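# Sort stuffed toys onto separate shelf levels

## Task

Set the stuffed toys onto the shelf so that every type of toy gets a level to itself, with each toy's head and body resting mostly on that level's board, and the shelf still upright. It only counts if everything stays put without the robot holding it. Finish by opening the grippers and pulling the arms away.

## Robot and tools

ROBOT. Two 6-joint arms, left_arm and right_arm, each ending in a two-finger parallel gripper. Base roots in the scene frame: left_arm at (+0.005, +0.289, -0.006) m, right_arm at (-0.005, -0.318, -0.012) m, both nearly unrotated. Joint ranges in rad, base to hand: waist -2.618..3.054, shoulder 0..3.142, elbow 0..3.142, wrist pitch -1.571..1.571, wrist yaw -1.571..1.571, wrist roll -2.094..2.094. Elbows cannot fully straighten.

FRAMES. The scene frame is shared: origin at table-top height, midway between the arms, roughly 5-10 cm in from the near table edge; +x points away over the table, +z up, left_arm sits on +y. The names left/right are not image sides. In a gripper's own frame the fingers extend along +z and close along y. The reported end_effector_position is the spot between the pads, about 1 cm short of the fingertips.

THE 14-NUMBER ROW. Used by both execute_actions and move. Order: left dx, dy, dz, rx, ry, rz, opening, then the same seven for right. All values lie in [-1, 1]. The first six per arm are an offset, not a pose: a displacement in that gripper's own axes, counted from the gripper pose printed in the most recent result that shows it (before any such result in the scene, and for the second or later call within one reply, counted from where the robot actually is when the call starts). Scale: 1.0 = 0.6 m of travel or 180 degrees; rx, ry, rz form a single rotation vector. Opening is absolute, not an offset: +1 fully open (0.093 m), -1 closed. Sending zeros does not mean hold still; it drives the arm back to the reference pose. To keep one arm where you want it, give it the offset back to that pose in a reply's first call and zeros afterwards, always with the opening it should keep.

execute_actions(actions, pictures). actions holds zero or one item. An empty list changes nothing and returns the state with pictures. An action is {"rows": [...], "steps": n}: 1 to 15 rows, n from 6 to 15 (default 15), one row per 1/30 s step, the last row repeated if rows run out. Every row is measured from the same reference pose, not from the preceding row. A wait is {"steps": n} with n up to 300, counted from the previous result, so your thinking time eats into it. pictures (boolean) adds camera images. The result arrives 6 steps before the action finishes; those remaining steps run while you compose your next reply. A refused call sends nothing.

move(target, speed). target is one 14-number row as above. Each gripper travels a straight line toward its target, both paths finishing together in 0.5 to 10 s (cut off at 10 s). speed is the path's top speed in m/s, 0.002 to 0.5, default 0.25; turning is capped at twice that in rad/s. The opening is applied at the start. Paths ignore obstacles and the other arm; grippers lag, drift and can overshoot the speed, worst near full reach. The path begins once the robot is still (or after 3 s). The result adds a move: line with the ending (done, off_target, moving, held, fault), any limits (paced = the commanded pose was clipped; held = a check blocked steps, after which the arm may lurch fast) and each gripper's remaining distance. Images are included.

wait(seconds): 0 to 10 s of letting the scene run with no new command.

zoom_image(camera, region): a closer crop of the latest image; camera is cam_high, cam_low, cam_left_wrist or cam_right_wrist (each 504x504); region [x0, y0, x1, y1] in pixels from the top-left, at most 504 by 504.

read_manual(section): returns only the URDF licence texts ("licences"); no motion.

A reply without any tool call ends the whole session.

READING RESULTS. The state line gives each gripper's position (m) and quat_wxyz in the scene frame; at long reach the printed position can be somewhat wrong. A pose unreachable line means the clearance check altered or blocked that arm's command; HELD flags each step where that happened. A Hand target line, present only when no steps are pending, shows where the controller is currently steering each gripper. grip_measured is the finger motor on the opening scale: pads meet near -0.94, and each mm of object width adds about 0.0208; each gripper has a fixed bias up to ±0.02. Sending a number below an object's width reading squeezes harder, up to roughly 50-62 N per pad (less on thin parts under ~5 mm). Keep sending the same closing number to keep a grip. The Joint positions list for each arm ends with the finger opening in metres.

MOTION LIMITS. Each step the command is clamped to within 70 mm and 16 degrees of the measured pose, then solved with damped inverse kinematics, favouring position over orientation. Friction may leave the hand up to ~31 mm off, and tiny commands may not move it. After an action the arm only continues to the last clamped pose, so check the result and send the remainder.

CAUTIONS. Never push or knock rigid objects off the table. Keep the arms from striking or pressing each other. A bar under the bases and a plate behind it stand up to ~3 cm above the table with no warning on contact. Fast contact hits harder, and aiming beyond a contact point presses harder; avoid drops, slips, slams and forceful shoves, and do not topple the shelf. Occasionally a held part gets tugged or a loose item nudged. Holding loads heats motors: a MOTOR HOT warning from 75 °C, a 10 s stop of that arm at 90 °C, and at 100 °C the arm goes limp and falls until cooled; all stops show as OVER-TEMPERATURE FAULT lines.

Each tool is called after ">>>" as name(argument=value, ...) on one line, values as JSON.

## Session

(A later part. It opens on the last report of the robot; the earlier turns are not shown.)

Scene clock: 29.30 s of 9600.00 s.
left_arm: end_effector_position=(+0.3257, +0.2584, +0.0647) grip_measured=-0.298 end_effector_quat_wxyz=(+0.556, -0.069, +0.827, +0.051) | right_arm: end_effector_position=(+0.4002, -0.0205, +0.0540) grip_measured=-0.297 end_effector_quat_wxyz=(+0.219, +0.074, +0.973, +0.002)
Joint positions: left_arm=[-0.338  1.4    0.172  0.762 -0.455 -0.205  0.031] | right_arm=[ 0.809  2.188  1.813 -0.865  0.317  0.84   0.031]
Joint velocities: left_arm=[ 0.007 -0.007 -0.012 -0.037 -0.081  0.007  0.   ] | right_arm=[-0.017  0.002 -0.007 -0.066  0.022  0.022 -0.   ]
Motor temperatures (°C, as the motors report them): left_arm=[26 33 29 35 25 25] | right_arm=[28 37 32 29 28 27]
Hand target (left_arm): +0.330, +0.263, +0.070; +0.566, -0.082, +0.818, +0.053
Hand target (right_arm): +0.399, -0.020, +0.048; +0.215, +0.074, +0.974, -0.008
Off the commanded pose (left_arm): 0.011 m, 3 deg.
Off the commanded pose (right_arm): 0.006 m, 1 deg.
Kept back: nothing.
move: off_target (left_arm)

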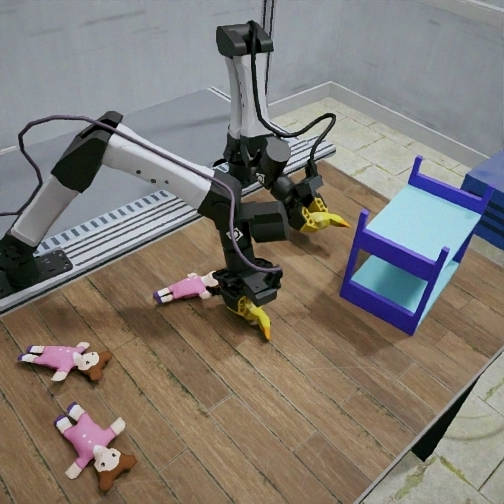

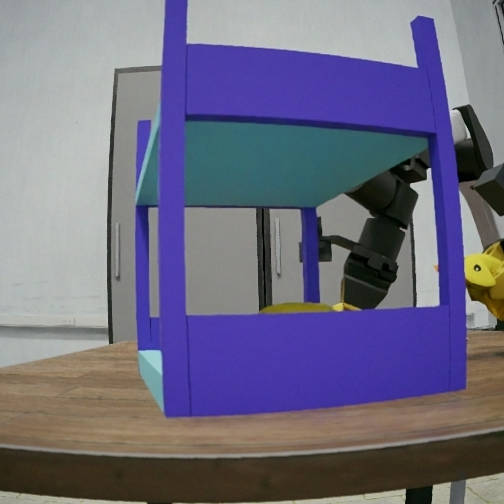

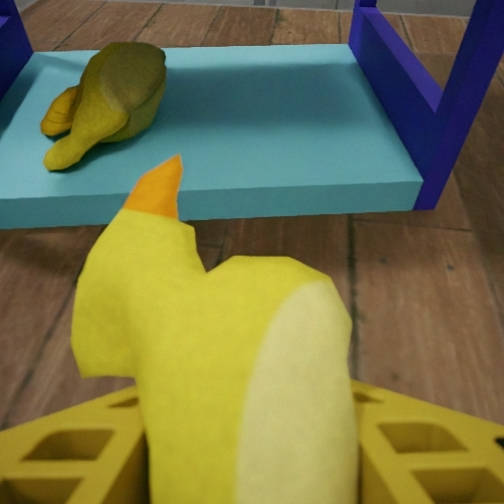

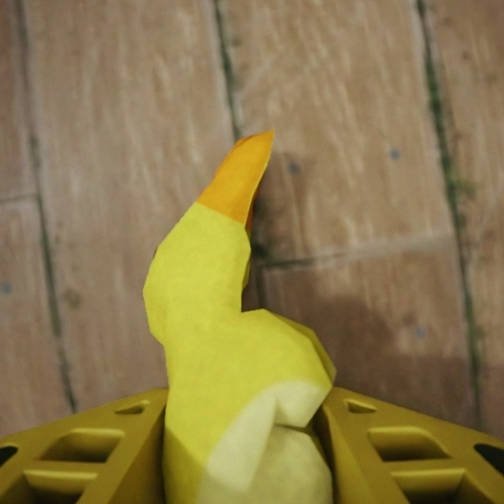

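>>> move(target=[-0.095,0.01,0.29,0,-0.1,0,-0.3,0.02,0,0.045,0,0,0,-0.3], speed=0.15)

>>> move(target=[0,0.065,0,0,0,0,-0.3,0,0,0,0,0,0,0.8], speed=0.08)

>>> move(target=[0,0,0,0,0,0,0.4,0,0,-0.17,0,0,0,0.8], speed=0.2)

>>> move(target=[-0.01,0,-0.2,0,0.03,0,0.4,0,0,0,0,0,0,0.8], speed=0.15)

Scene clock: 31.27 s of 9600.00 s.
left_arm: end_effector_position=(+0.5008, +0.2904, +0.0480) grip_measured=-0.298 end_effector_quat_wxyz=(+0.670, -0.064, +0.737, +0.060) | right_arm: end_effector_position=(+0.4058, -0.0153, +0.0452) grip_measured=-0.297 end_effector_quat_wxyz=(+0.233, +0.078, +0.969, +0.017)
Joint positions: left_arm=[-0.098  2.283  0.744  1.41  -0.259 -0.027  0.031] | right_arm=[ 0.809  2.188  1.764 -0.771  0.317  0.841  0.031]
Joint velocities: left_arm=[ 0.012 -0.012  0.007 -0.066  0.081  0.066 -0.002] | right_arm=[ 0.007 -0.007  0.002 -0.081  0.051  0.037  0.001]
Motor temperatures (°C, as the motors report them): left_arm=[26 33 29 36 25 25] | right_arm=[28 38 32 29 28 27]
Hand target (left_arm): +0.506, +0.294, +0.051; +0.677, -0.063, +0.731, +0.059
Hand target (right_arm): +0.401, -0.020, +0.025; +0.219, +0.074, +0.973, +0.002
Off the commanded pose (left_arm): 0.008 m, 1 deg.
Off the commanded pose (right_arm): 0.022 m, 3 deg.
Kept back: nothing.
move: off_target (right_arm)

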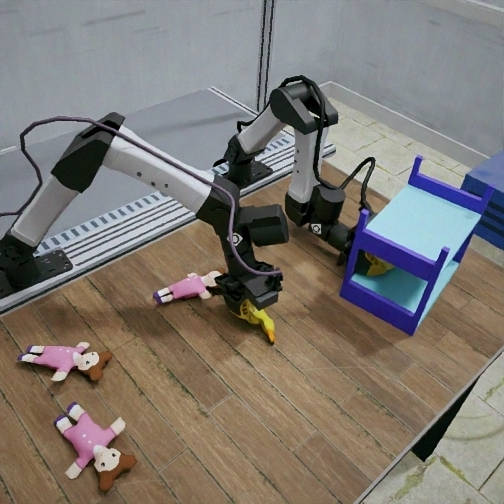

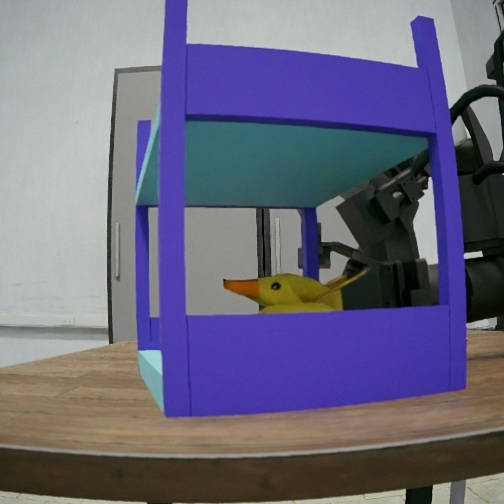

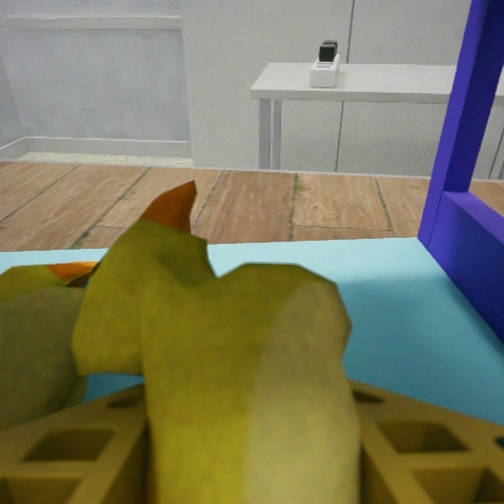

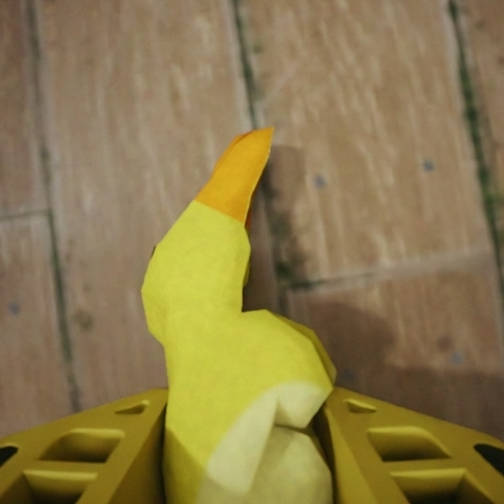

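Scene clock: 32.07 s of 9600.00 s.
left_arm: end_effector_position=(+0.4982, +0.3259, +0.0480) grip_measured=-0.298 end_effector_quat_wxyz=(+0.671, -0.067, +0.736, +0.060) | right_arm: end_effector_position=(+0.4058, -0.0153, +0.0452) grip_measured=+0.798 end_effector_quat_wxyz=(+0.233, +0.078, +0.969, +0.017)
Joint positions: left_arm=[ 0.008  2.283  0.728  1.432 -0.158 -0.018  0.031] | right_arm=[ 0.809  2.188  1.764 -0.771  0.317  0.841  0.083]
Joint velocities: left_arm=[-0.002  0.007 -0.007 -0.022 -0.007  0.037 -0.   ] | right_arm=[-0.007 -0.007 -0.007 -0.037 -0.037  0.022 -0.001]
Motor temperatures (°C, as the motors report them): left_arm=[26 33 29 36 25 25] | right_arm=[28 38 32 29 28 27]
Hand target (left_arm): +0.495, +0.329, +0.048; +0.670, -0.065, +0.738, +0.060
Hand target (right_arm): +0.406, -0.015, +0.045; +0.233, +0.078, +0.969, +0.017
Off the commanded pose (left_arm): 0.005 m, 0 deg.
Off the commanded pose (right_arm): 0.000 m, 0 deg.
Kept back: nothing.
move: done

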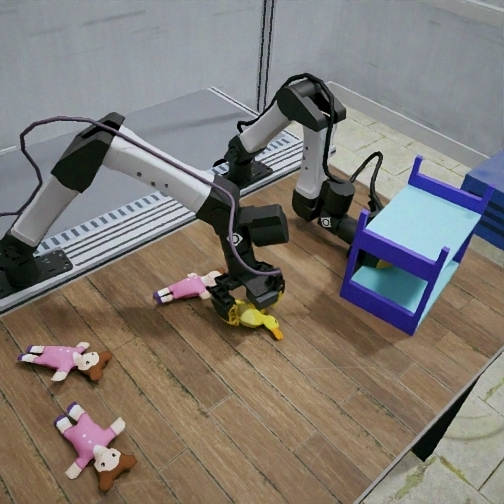

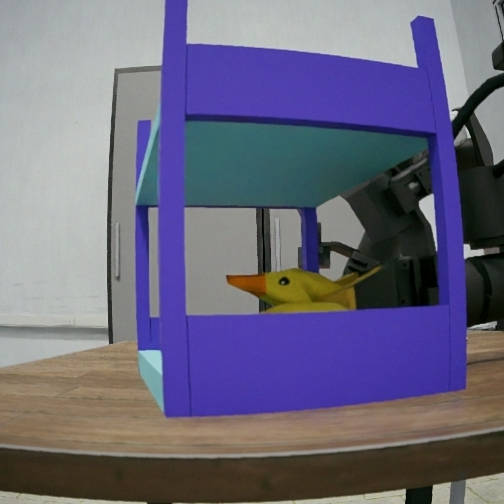

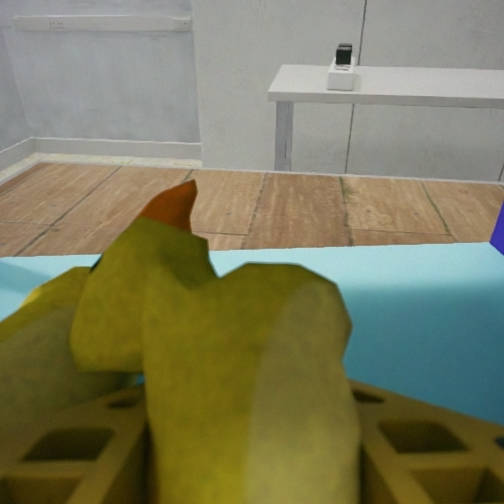

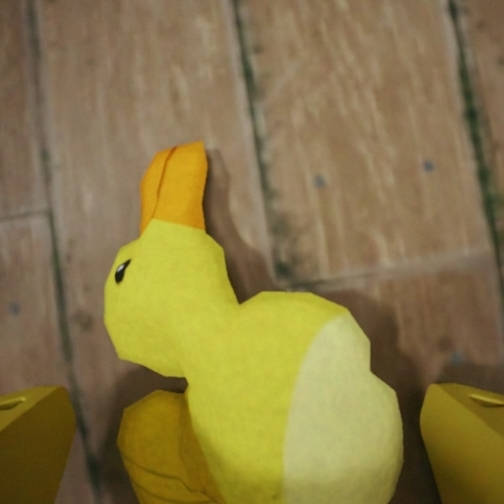

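Scene clock: 33.23 s of 9600.00 s.
left_arm: end_effector_position=(+0.4982, +0.3258, +0.0480) grip_measured=+0.398 end_effector_quat_wxyz=(+0.671, -0.067, +0.736, +0.060) | right_arm: end_effector_position=(+0.3614, -0.0155, +0.1377) grip_measured=+0.798 end_effector_quat_wxyz=(+0.236, +0.079, +0.968, +0.025)
Joint positions: left_arm=[ 0.008  2.283  0.728  1.432 -0.157 -0.018  0.064] | right_arm=[ 0.879  2.019  1.868 -1.052  0.337  0.911  0.083]
Joint velocities: left_arm=[-0.007  0.002 -0.032 -0.066 -0.037  0.007 -0.   ] | right_arm=[-0.012 -0.012 -0.002 -0.022  0.051 -0.037  0.   ]
Motor temperatures (°C, as the motors report them): left_arm=[26 33 29 36 25 25] | right_arm=[28 39 32 29 28 27]
Hand target (left_arm): +0.498, +0.326, +0.048; +0.671, -0.067, +0.736, +0.060
Hand target (right_arm): +0.359, -0.016, +0.136; +0.233, +0.078, +0.969, +0.018
Off the commanded pose (left_arm): 0.000 m, 0 deg.
Off the commanded pose (right_arm): 0.003 m, 1 deg.
Kept back: nothing.
move: done

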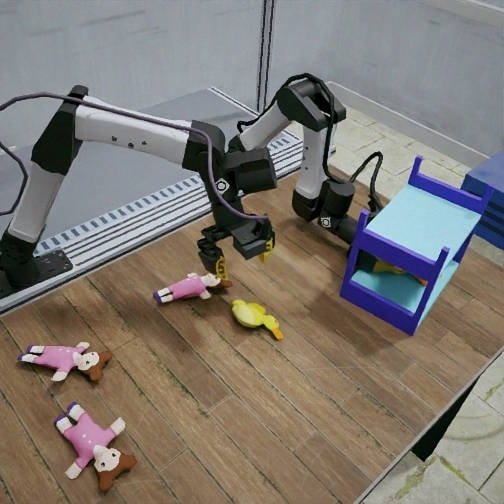

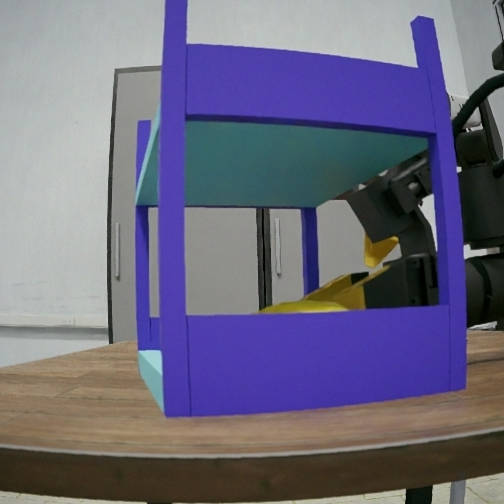

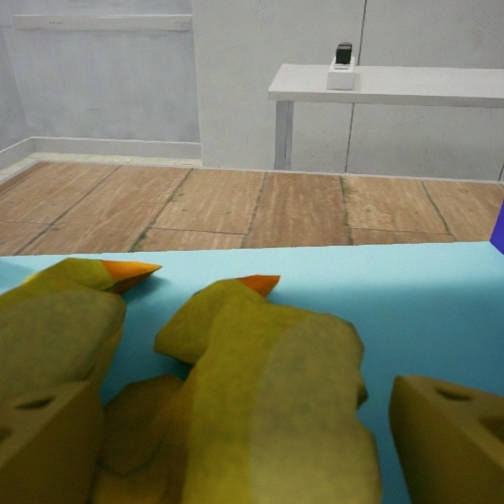

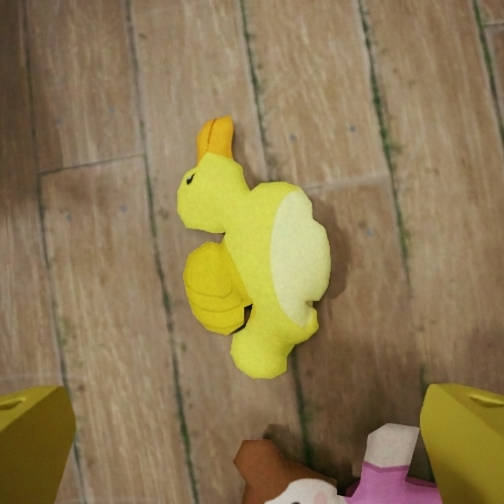

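Scene clock: 34.43 s of 9600.00 s.
left_arm: end_effector_position=(+0.3832, +0.3091, +0.0596) grip_measured=+0.398 end_effector_quat_wxyz=(+0.631, -0.067, +0.770, +0.059) | right_arm: end_effector_position=(+0.3614, -0.0155, +0.1377) grip_measured=+0.798 end_effector_quat_wxyz=(+0.236, +0.079, +0.968, +0.025)
Joint positions: left_arm=[-0.057  1.937  0.253  1.452 -0.219 -0.041  0.064] | right_arm=[ 0.879  2.019  1.868 -1.052  0.337  0.911  0.083]
Joint velocities: left_arm=[-0.012  0.002 -0.007  0.007 -0.051 -0.007  0.   ] | right_arm=[ 0.007 -0.002 -0.007 -0.037  0.007  0.022 -0.   ]
Motor temperatures (°C, as the motors report them): left_arm=[26 34 29 36 25 25] | right_arm=[28 39 32 29 28 27]
Hand target (left_arm): +0.381, +0.306, +0.064; +0.636, -0.069, +0.767, +0.057
Hand target (right_arm): +0.361, -0.015, +0.138; +0.236, +0.079, +0.968, +0.025
Off the commanded pose (left_arm): 0.007 m, 1 deg.
Off the commanded pose (right_arm): 0.000 m, 0 deg.
Kept back: nothing.
move: done

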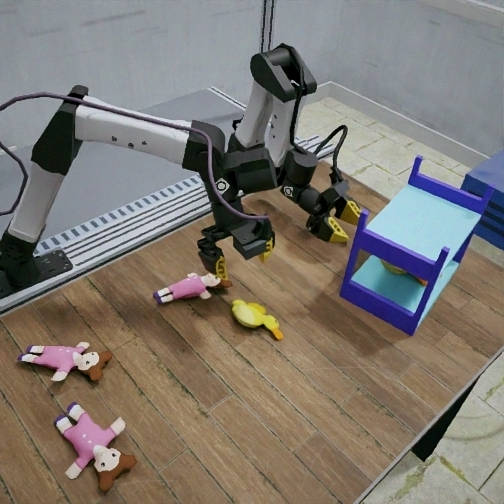

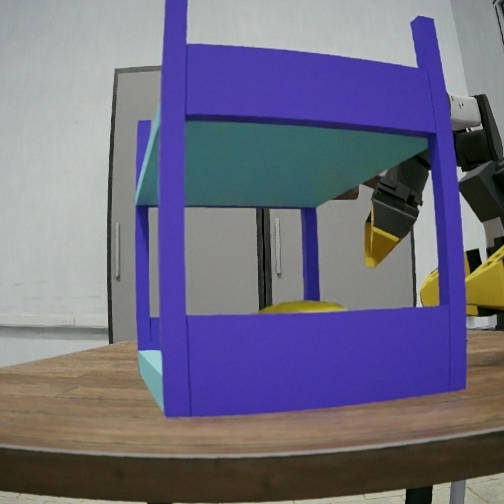

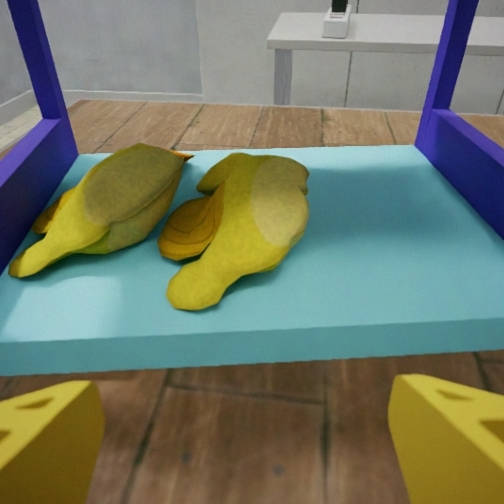

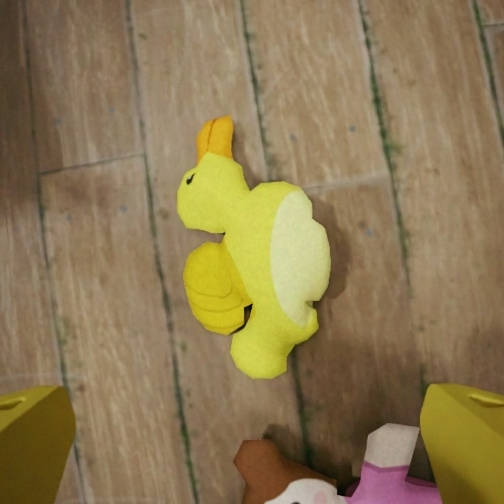

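>>> move(target=[-0.04,-0.505,-0.183,0.09,0.213,0.051,1,-0.098,-0.635,0.042,0.0,0,-0.054,0.7], speed=0.3)

Scene clock: 36.93 s of 9600.00 s.
left_arm: end_effector_position=(+0.3302, -0.0025, +0.1053) grip_measured=+0.993 end_effector_quat_wxyz=(+0.350, +0.072, +0.934, -0.014) | right_arm: end_effector_position=(+0.3722, -0.3996, +0.1164) grip_measured=+0.703 end_effector_quat_wxyz=(+0.246, -0.003, +0.969, -0.007)
Joint positions: left_arm=[-0.911  1.791  1.252 -0.502 -0.46  -0.618  0.093] | right_arm=[-0.201  1.566  1.195 -0.704 -0.126 -0.243  0.079]
Joint velocities: left_arm=[ 0.002 -0.002 -0.017 -0.022  0.051  0.022  0.   ] | right_arm=[-0.002 -0.002 -0.017  0.066 -0.037  0.007 -0.001]
Motor temperatures (°C, as the motors report them): left_arm=[26 34 29 36 25 25] | right_arm=[28 39 32 30 28 27]
Hand target (left_arm): +0.331, -0.007, +0.107; +0.347, +0.072, +0.935, -0.018
Hand target (right_arm): +0.375, -0.400, +0.115; +0.242, -0.005, +0.970, -0.002
Off the commanded pose (left_arm): 0.008 m, 2 deg.
Off the commanded pose (right_arm): 0.008 m, 2 deg.
Kept back: nothing.
move: done

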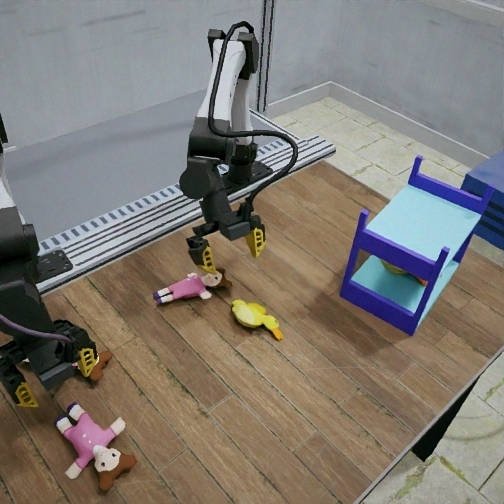

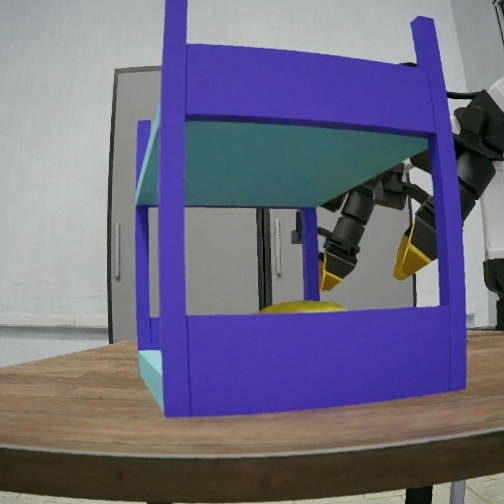

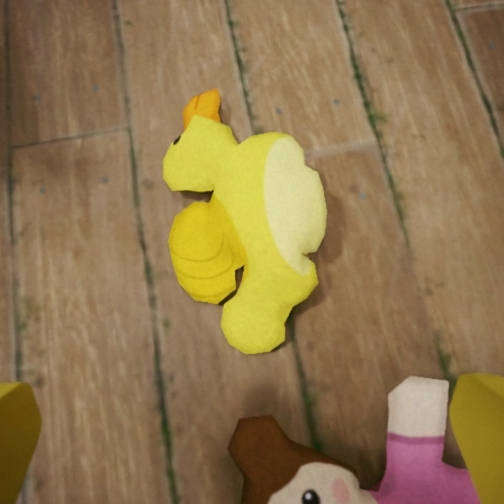

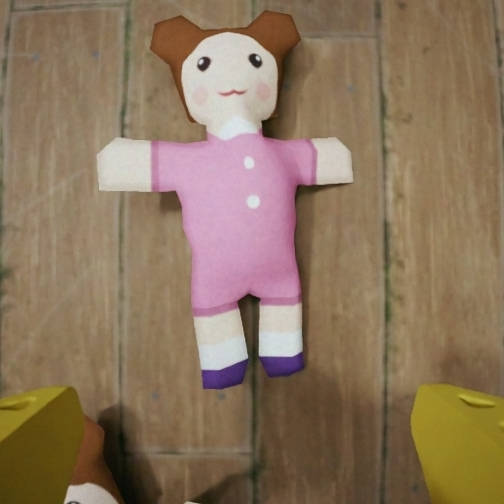

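>>> move(target=[-0.005,0.005,0.212,0,0,0,1,0.025,0.005,0.185,0,0,0,0.7], speed=0.12)

>>> move(target=[0,0,0,0,0,0,-0.3,0,0,0,0,0,0,-0.4])

Scene clock: 38.80 s of 9600.00 s.
left_arm: end_effector_position=(+0.4082, -0.0132, +0.0161) grip_measured=+0.993 end_effector_quat_wxyz=(+0.351, +0.073, +0.933, -0.013) | right_arm: end_effector_position=(+0.4207, -0.4023, +0.0279) grip_measured=+0.702 end_effector_quat_wxyz=(+0.266, -0.005, +0.964, -0.008)
Joint positions: left_arm=[-0.786  2.132  1.332 -0.192 -0.396 -0.499  0.093] | right_arm=[-0.173  1.821  1.096 -0.304 -0.12  -0.217  0.079]
Joint velocities: left_arm=[-0.012  0.027 -0.007  0.051  0.007 -0.037 -0.   ] | right_arm=[-0.012 -0.007 -0.012  0.022 -0.051  0.037 -0.   ]
Motor temperatures (°C, as the motors report them): left_arm=[26 34 29 36 25 25] | right_arm=[28 39 32 30 28 27]
Hand target (left_arm): +0.415, -0.012, +0.010; +0.349, +0.072, +0.934, -0.014
Hand target (right_arm): +0.413, -0.399, +0.012; +0.246, -0.003, +0.969, -0.007
Off the commanded pose (left_arm): 0.010 m, 0 deg.
Off the commanded pose (right_arm): 0.019 m, 2 deg.
Kept back: nothing.
move: off_target (right_arm)

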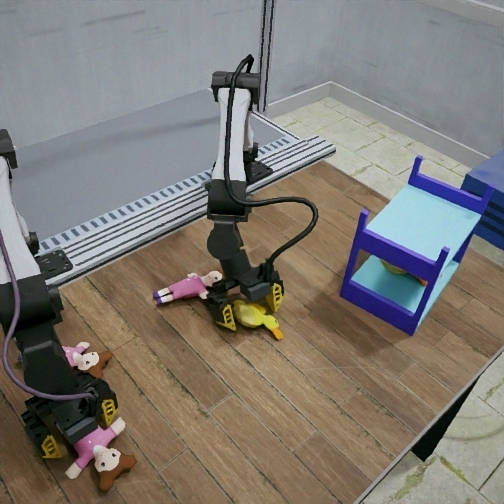

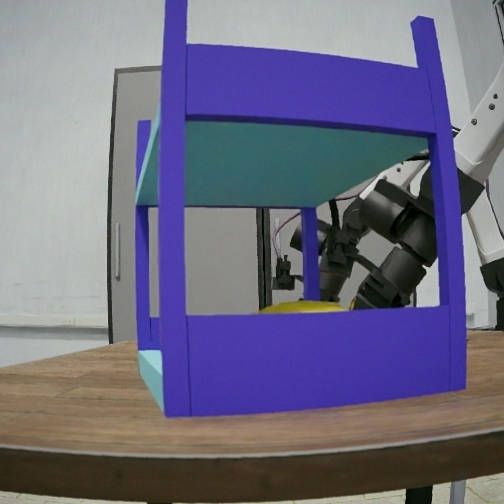

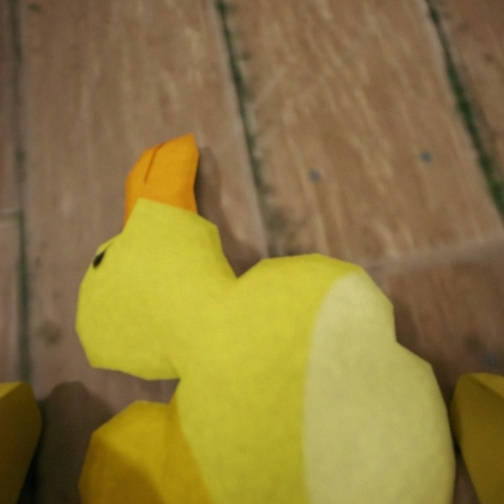

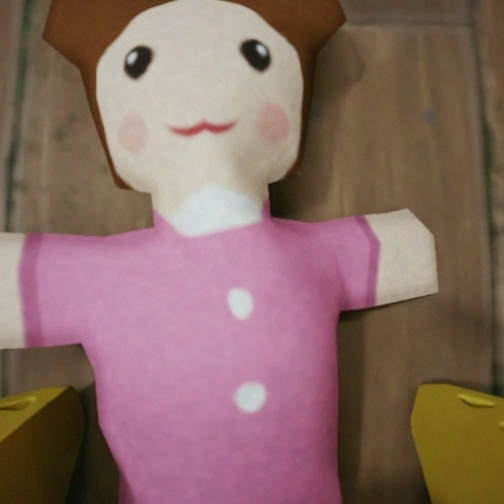

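Scene clock: 39.30 s of 9600.00 s.
left_arm: end_effector_position=(+0.4089, -0.0128, +0.0166) grip_measured=-0.297 end_effector_quat_wxyz=(+0.353, +0.072, +0.933, -0.011) | right_arm: end_effector_position=(+0.4217, -0.4025, +0.0285) grip_measured=-0.397 end_effector_quat_wxyz=(+0.269, -0.005, +0.963, -0.009)
Joint positions: left_arm=[-0.786  2.132  1.332 -0.19  -0.401 -0.499  0.031] | right_arm=[-0.173  1.821  1.096 -0.299 -0.12  -0.217  0.026]
Joint velocities: left_arm=[-0.012 -0.002 -0.002  0.007 -0.081 -0.095 -0.   ] | right_arm=[-0.002  0.012 -0.017  0.066 -0.051 -0.066 -0.   ]
Motor temperatures (°C, as the motors report them): left_arm=[26 34 29 36 25 25] | right_arm=[28 39 32 30 28 27]
Hand target (left_arm): +0.408, -0.013, +0.016; +0.351, +0.073, +0.933, -0.013
Hand target (right_arm): +0.421, -0.402, +0.028; +0.266, -0.005, +0.964, -0.008
Off the commanded pose (left_arm): 0.001 m, 0 deg.
Off the commanded pose (right_arm): 0.001 m, 0 deg.
Kept back: nothing.
move: done

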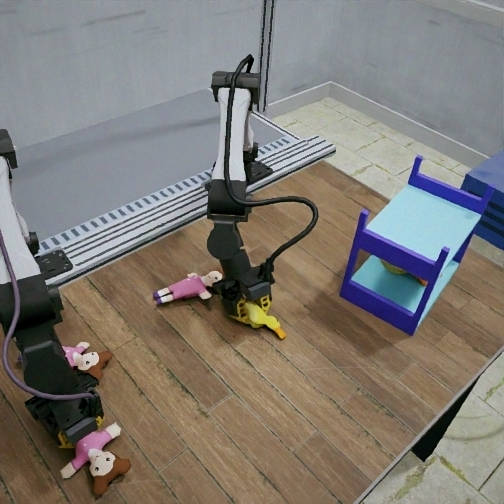

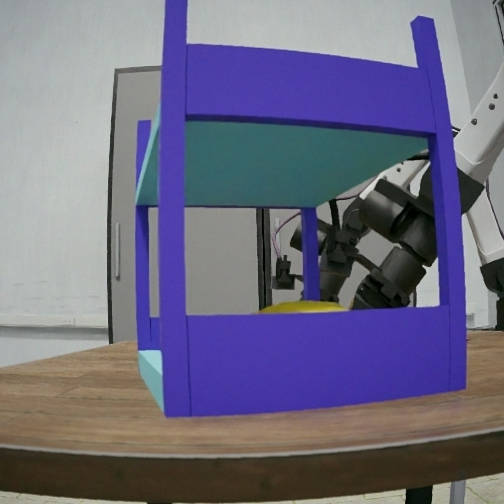

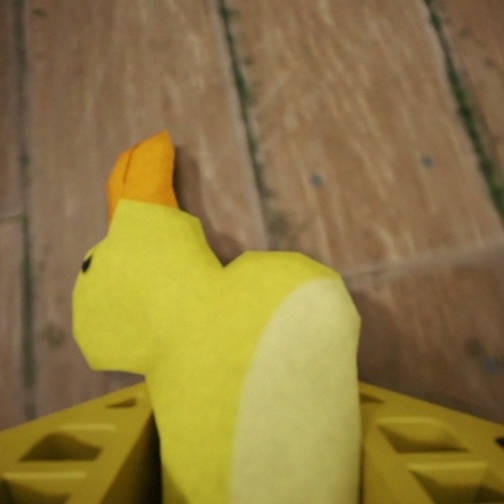

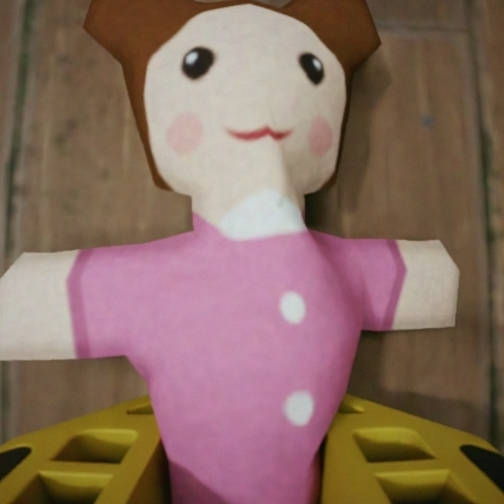

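>>> move(target=[0.08,0.397,-0.178,-0.083,-0.156,-0.069,-0.3,-0.034,0.467,-0.057,0.043,0,0.071,-0.4])

Scene clock: 41.53 s of 9600.00 s.
left_arm: end_effector_position=(+0.3376, +0.2343, +0.0626) grip_measured=-0.298 end_effector_quat_wxyz=(+0.557, -0.078, +0.825, +0.057) | right_arm: end_effector_position=(+0.4155, -0.1174, +0.0675) grip_measured=-0.397 end_effector_quat_wxyz=(+0.271, +0.119, +0.955, -0.027)
Joint positions: left_arm=[-0.448  1.514  0.251  0.769 -0.572 -0.272  0.031] | right_arm=[ 0.653  1.967  1.485 -0.671  0.389  0.75   0.026]
Joint velocities: left_arm=[ 0.002 -0.002  0.007  0.007 -0.051  0.007  0.001] | right_arm=[-0.022  0.007 -0.007 -0.051  0.007  0.095  0.   ]
Motor temperatures (°C, as the motors report them): left_arm=[26 34 29 36 25 25] | right_arm=[28 39 33 30 28 27]
Hand target (left_arm): +0.339, +0.237, +0.067; +0.566, -0.083, +0.818, +0.053
Hand target (right_arm): +0.417, -0.120, +0.062; +0.265, +0.122, +0.956, -0.037
Off the commanded pose (left_arm): 0.010 m, 2 deg.
Off the commanded pose (right_arm): 0.008 m, 2 deg.
Kept back: nothing.
move: done

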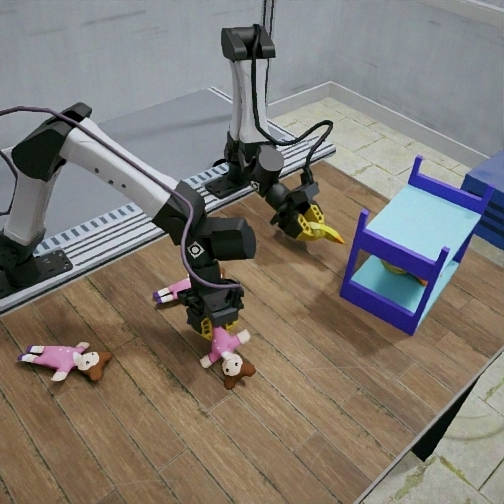

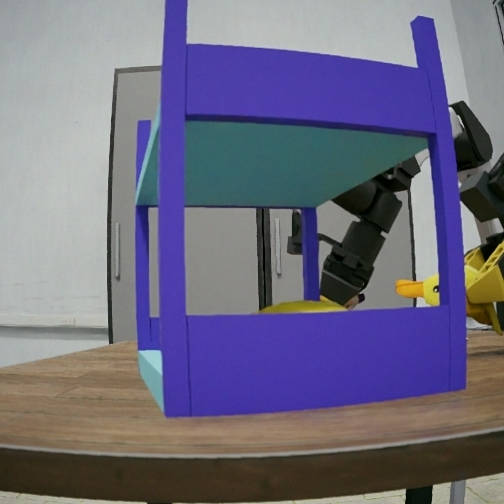

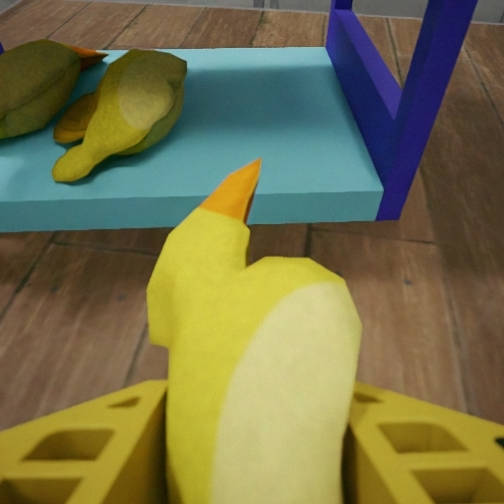

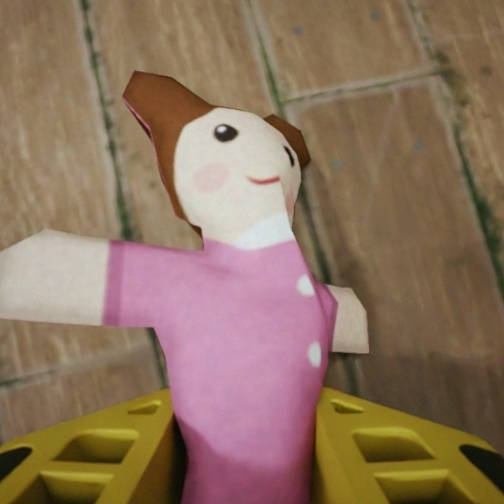

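>>> move(target=[-0.095,0,0.277,0,-0.1,0,-0.3,0.072,0.145,0.044,0,0,0,-0.4], speed=0.15)

>>> move(target=[0,0,0,0,0,0,0.3,0,0,0,0,0,0,0.7])

>>> move(target=[-0.01,0,-0.2,0,0.03,0,0.3,0,0,-0.17,0,0,0,0.7], speed=0.15)

Scene clock: 43.30 s of 9600.00 s.
left_arm: end_effector_position=(+0.5045, +0.2636, +0.0450) grip_measured=-0.298 end_effector_quat_wxyz=(+0.665, -0.072, +0.740, +0.069) | right_arm: end_effector_position=(+0.4208, -0.0279, +0.0407) grip_measured=-0.397 end_effector_quat_wxyz=(+0.290, +0.125, +0.949, -0.012)
Joint positions: left_arm=[-0.185  2.295  0.781  1.371 -0.368 -0.041  0.031] | right_arm=[ 0.815  2.201  1.723 -0.69   0.461  0.913  0.026]
Joint velocities: left_arm=[-0.007 -0.027 -0.007  0.037 -0.007 -0.051 -0.001] | right_arm=[ 0.002 -0.012  0.002  0.037  0.007  0.022  0.001]
Motor temperatures (°C, as the motors report them): left_arm=[26 34 30 36 25 25] | right_arm=[28 40 33 30 28 27]
Hand target (left_arm): +0.510, +0.266, +0.052; +0.677, -0.071, +0.729, +0.067
Hand target (right_arm): +0.413, -0.027, +0.023; +0.270, +0.119, +0.955, -0.026
Off the commanded pose (left_arm): 0.011 m, 2 deg.
Off the commanded pose (right_arm): 0.018 m, 3 deg.
Kept back: nothing.
move: off_target (left_arm, right_arm)

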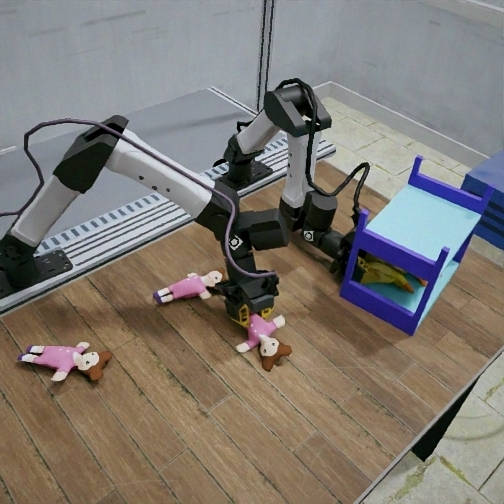

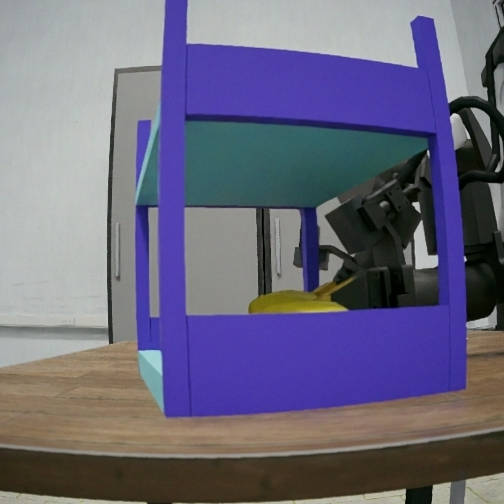

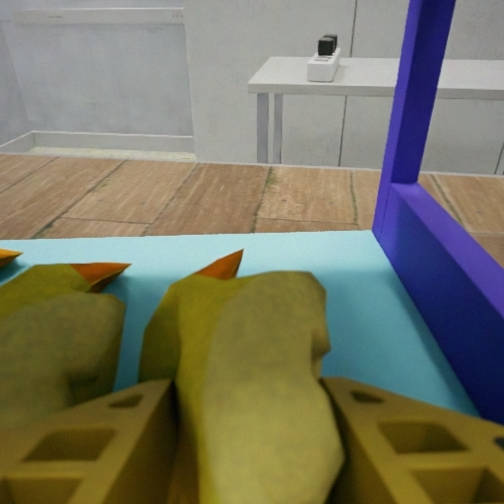

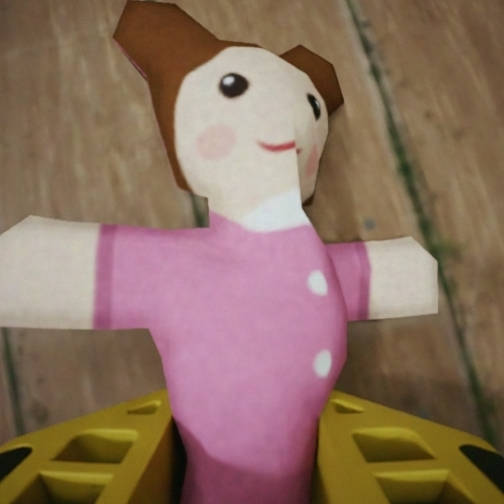

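Scene clock: 43.80 s of 9600.00 s.
left_arm: end_effector_position=(+0.5045, +0.2636, +0.0451) grip_measured=+0.298 end_effector_quat_wxyz=(+0.666, -0.072, +0.740, +0.069) | right_arm: end_effector_position=(+0.4210, -0.0279, +0.0408) grip_measured=+0.697 end_effector_quat_wxyz=(+0.291, +0.125, +0.949, -0.012)
Joint positions: left_arm=[-0.185  2.295  0.781  1.371 -0.368 -0.041  0.06 ] | right_arm=[ 0.815  2.201  1.723 -0.689  0.461  0.914  0.079]
Joint velocities: left_arm=[ 0.007 -0.022  0.002  0.007 -0.066  0.007 -0.001] | right_arm=[-0.012 -0.002 -0.012 -0.037 -0.022 -0.037 -0.   ]
Motor temperatures (°C, as the motors report them): left_arm=[26 35 29 36 25 25] | right_arm=[28 40 33 30 28 27]
Hand target (left_arm): +0.505, +0.264, +0.045; +0.666, -0.072, +0.740, +0.069
Hand target (right_arm): +0.421, -0.028, +0.041; +0.290, +0.125, +0.949, -0.012
Off the commanded pose (left_arm): 0.000 m, 0 deg.
Off the commanded pose (right_arm): 0.000 m, 0 deg.
Kept back: nothing.
move: done

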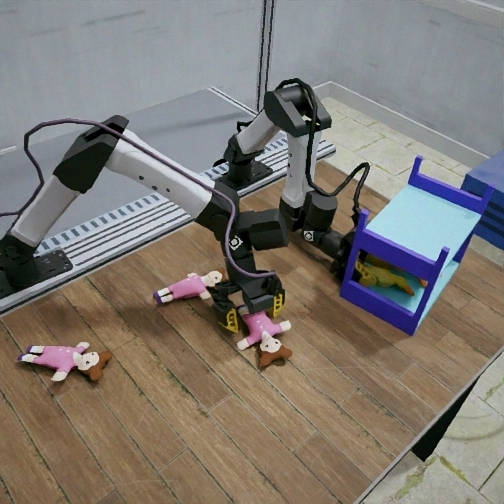

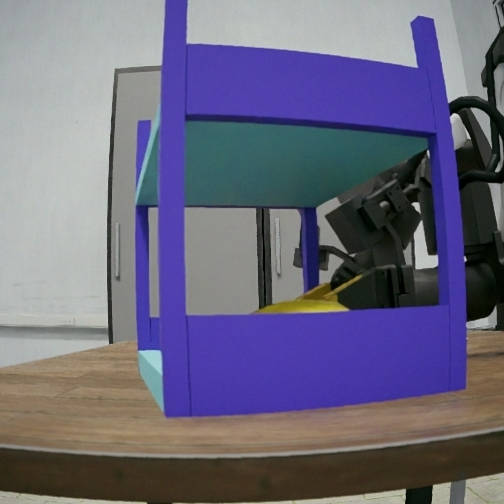

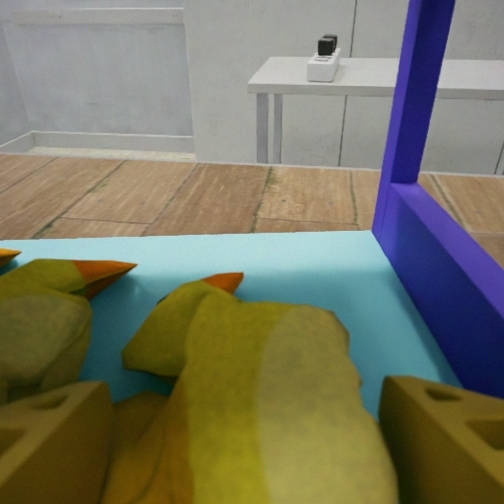

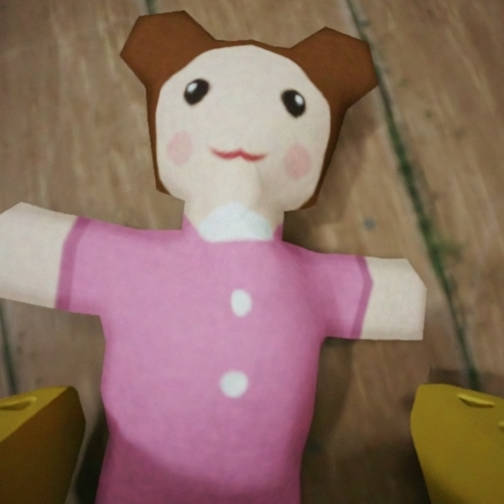

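Scene clock: 45.20 s of 9600.00 s.
left_arm: end_effector_position=(+0.3913, +0.2430, +0.0616) grip_measured=+0.298 end_effector_quat_wxyz=(+0.631, -0.072, +0.769, +0.067) | right_arm: end_effector_position=(+0.3666, -0.0193, +0.1221) grip_measured=+0.698 end_effector_quat_wxyz=(+0.289, +0.126, +0.949, -0.009)
Joint positions: left_arm=[-0.347  1.94   0.342  1.339 -0.52  -0.114  0.06 ] | right_arm=[ 0.917  2.035  1.795 -0.975  0.494  1.023  0.079]
Joint velocities: left_arm=[ 0.017  0.002 -0.007 -0.081 -0.051  0.051 -0.003] | right_arm=[-0.012  0.012 -0.022 -0.037 -0.037  0.007  0.   ]
Motor temperatures (°C, as the motors report them): left_arm=[26 35 29 36 25 25] | right_arm=[28 41 33 30 28 27]
Hand target (left_arm): +0.388, +0.242, +0.063; +0.631, -0.073, +0.770, +0.066
Hand target (right_arm): +0.364, -0.019, +0.125; +0.290, +0.125, +0.949, -0.012
Off the commanded pose (left_arm): 0.005 m, 0 deg.
Off the commanded pose (right_arm): 0.004 m, 0 deg.
Kept back: nothing.
move: done

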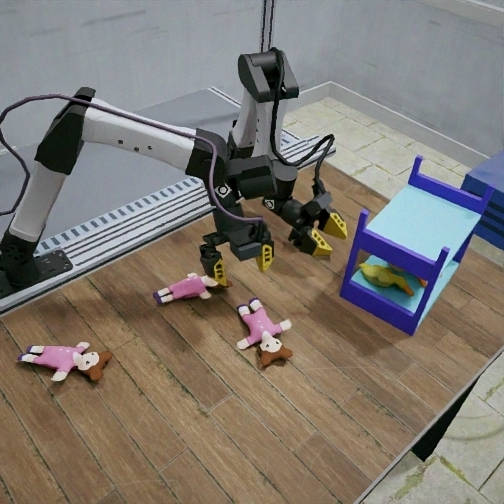

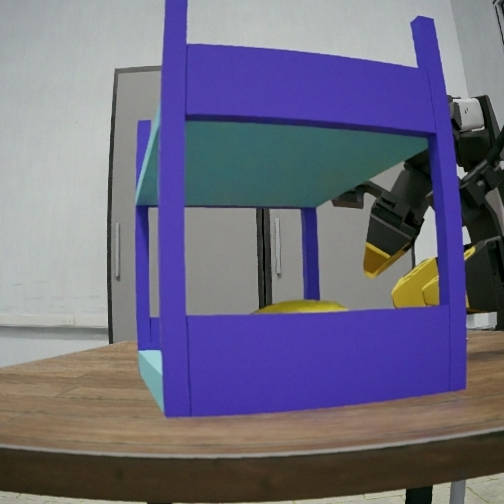

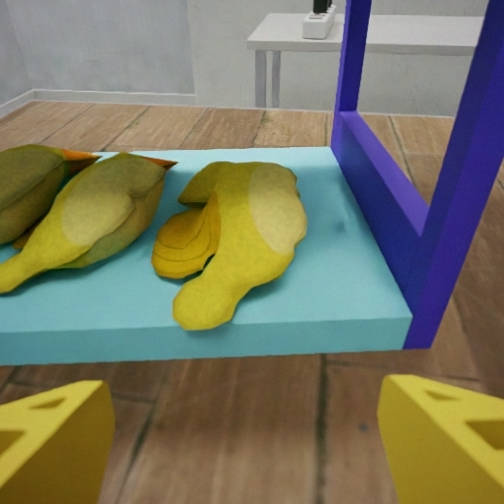

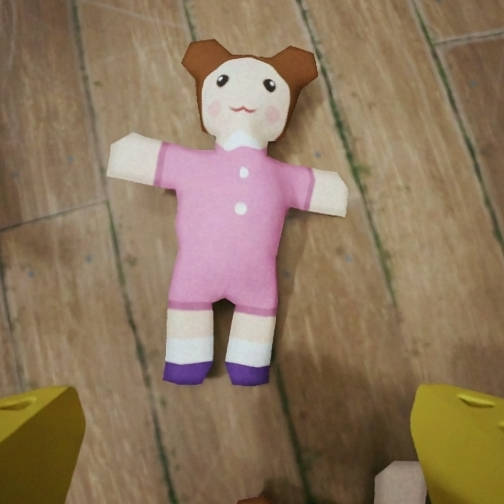

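>>> move(target=[-0.043,-0.387,-0.125,0.154,0.209,0.087,0.7,0.067,-0.668,-0.045,-0.134,0.077,-0.302,0.7], speed=0.3)

Scene clock: 48.20 s of 9600.00 s.
left_arm: end_effector_position=(+0.3655, +0.0093, +0.1001) grip_measured=+0.698 end_effector_quat_wxyz=(+0.342, +0.166, +0.924, -0.048) | right_arm: end_effector_position=(+0.2259, -0.3951, +0.1062) grip_measured=+0.698 end_effector_quat_wxyz=(+0.161, -0.381, +0.909, +0.046)
Joint positions: left_arm=[-0.764  1.792  1.213 -0.357 -0.258 -0.314  0.079] | right_arm=[-0.485  1.322  1.012 -1.136 -0.331 -1.329  0.079]
Joint velocities: left_arm=[-0.002 -0.007 -0.007  0.051  0.007  0.051  0.   ] | right_arm=[-0.007 -0.007 -0.017 -0.066 -0.022 -0.007 -0.001]
Motor temperatures (°C, as the motors report them): left_arm=[26 35 30 36 25 25] | right_arm=[28 40 33 30 28 27]
Hand target (left_arm): +0.366, +0.003, +0.103; +0.341, +0.167, +0.923, -0.054
Hand target (right_arm): +0.226, -0.397, +0.106; +0.159, -0.379, +0.910, +0.054
Off the commanded pose (left_arm): 0.009 m, 1 deg.
Off the commanded pose (right_arm): 0.007 m, 2 deg.
Kept back: nothing.
move: done

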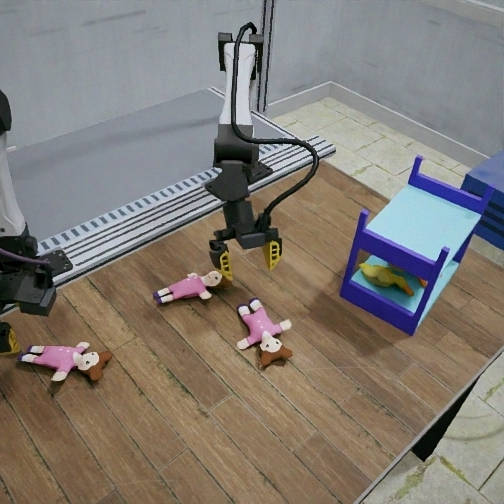

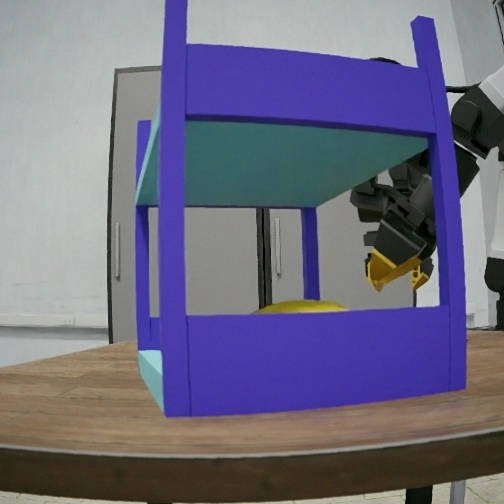

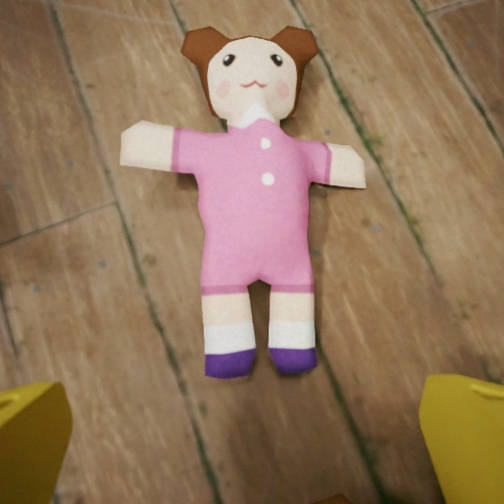

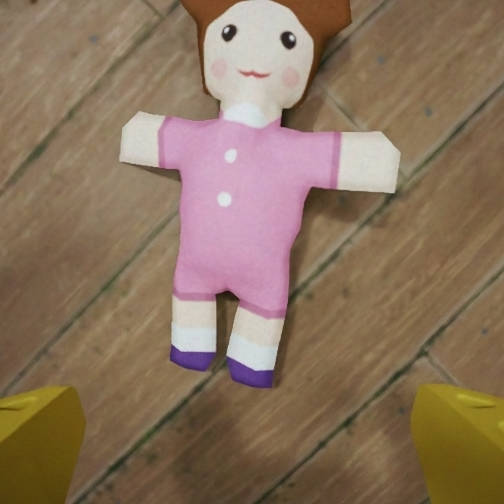

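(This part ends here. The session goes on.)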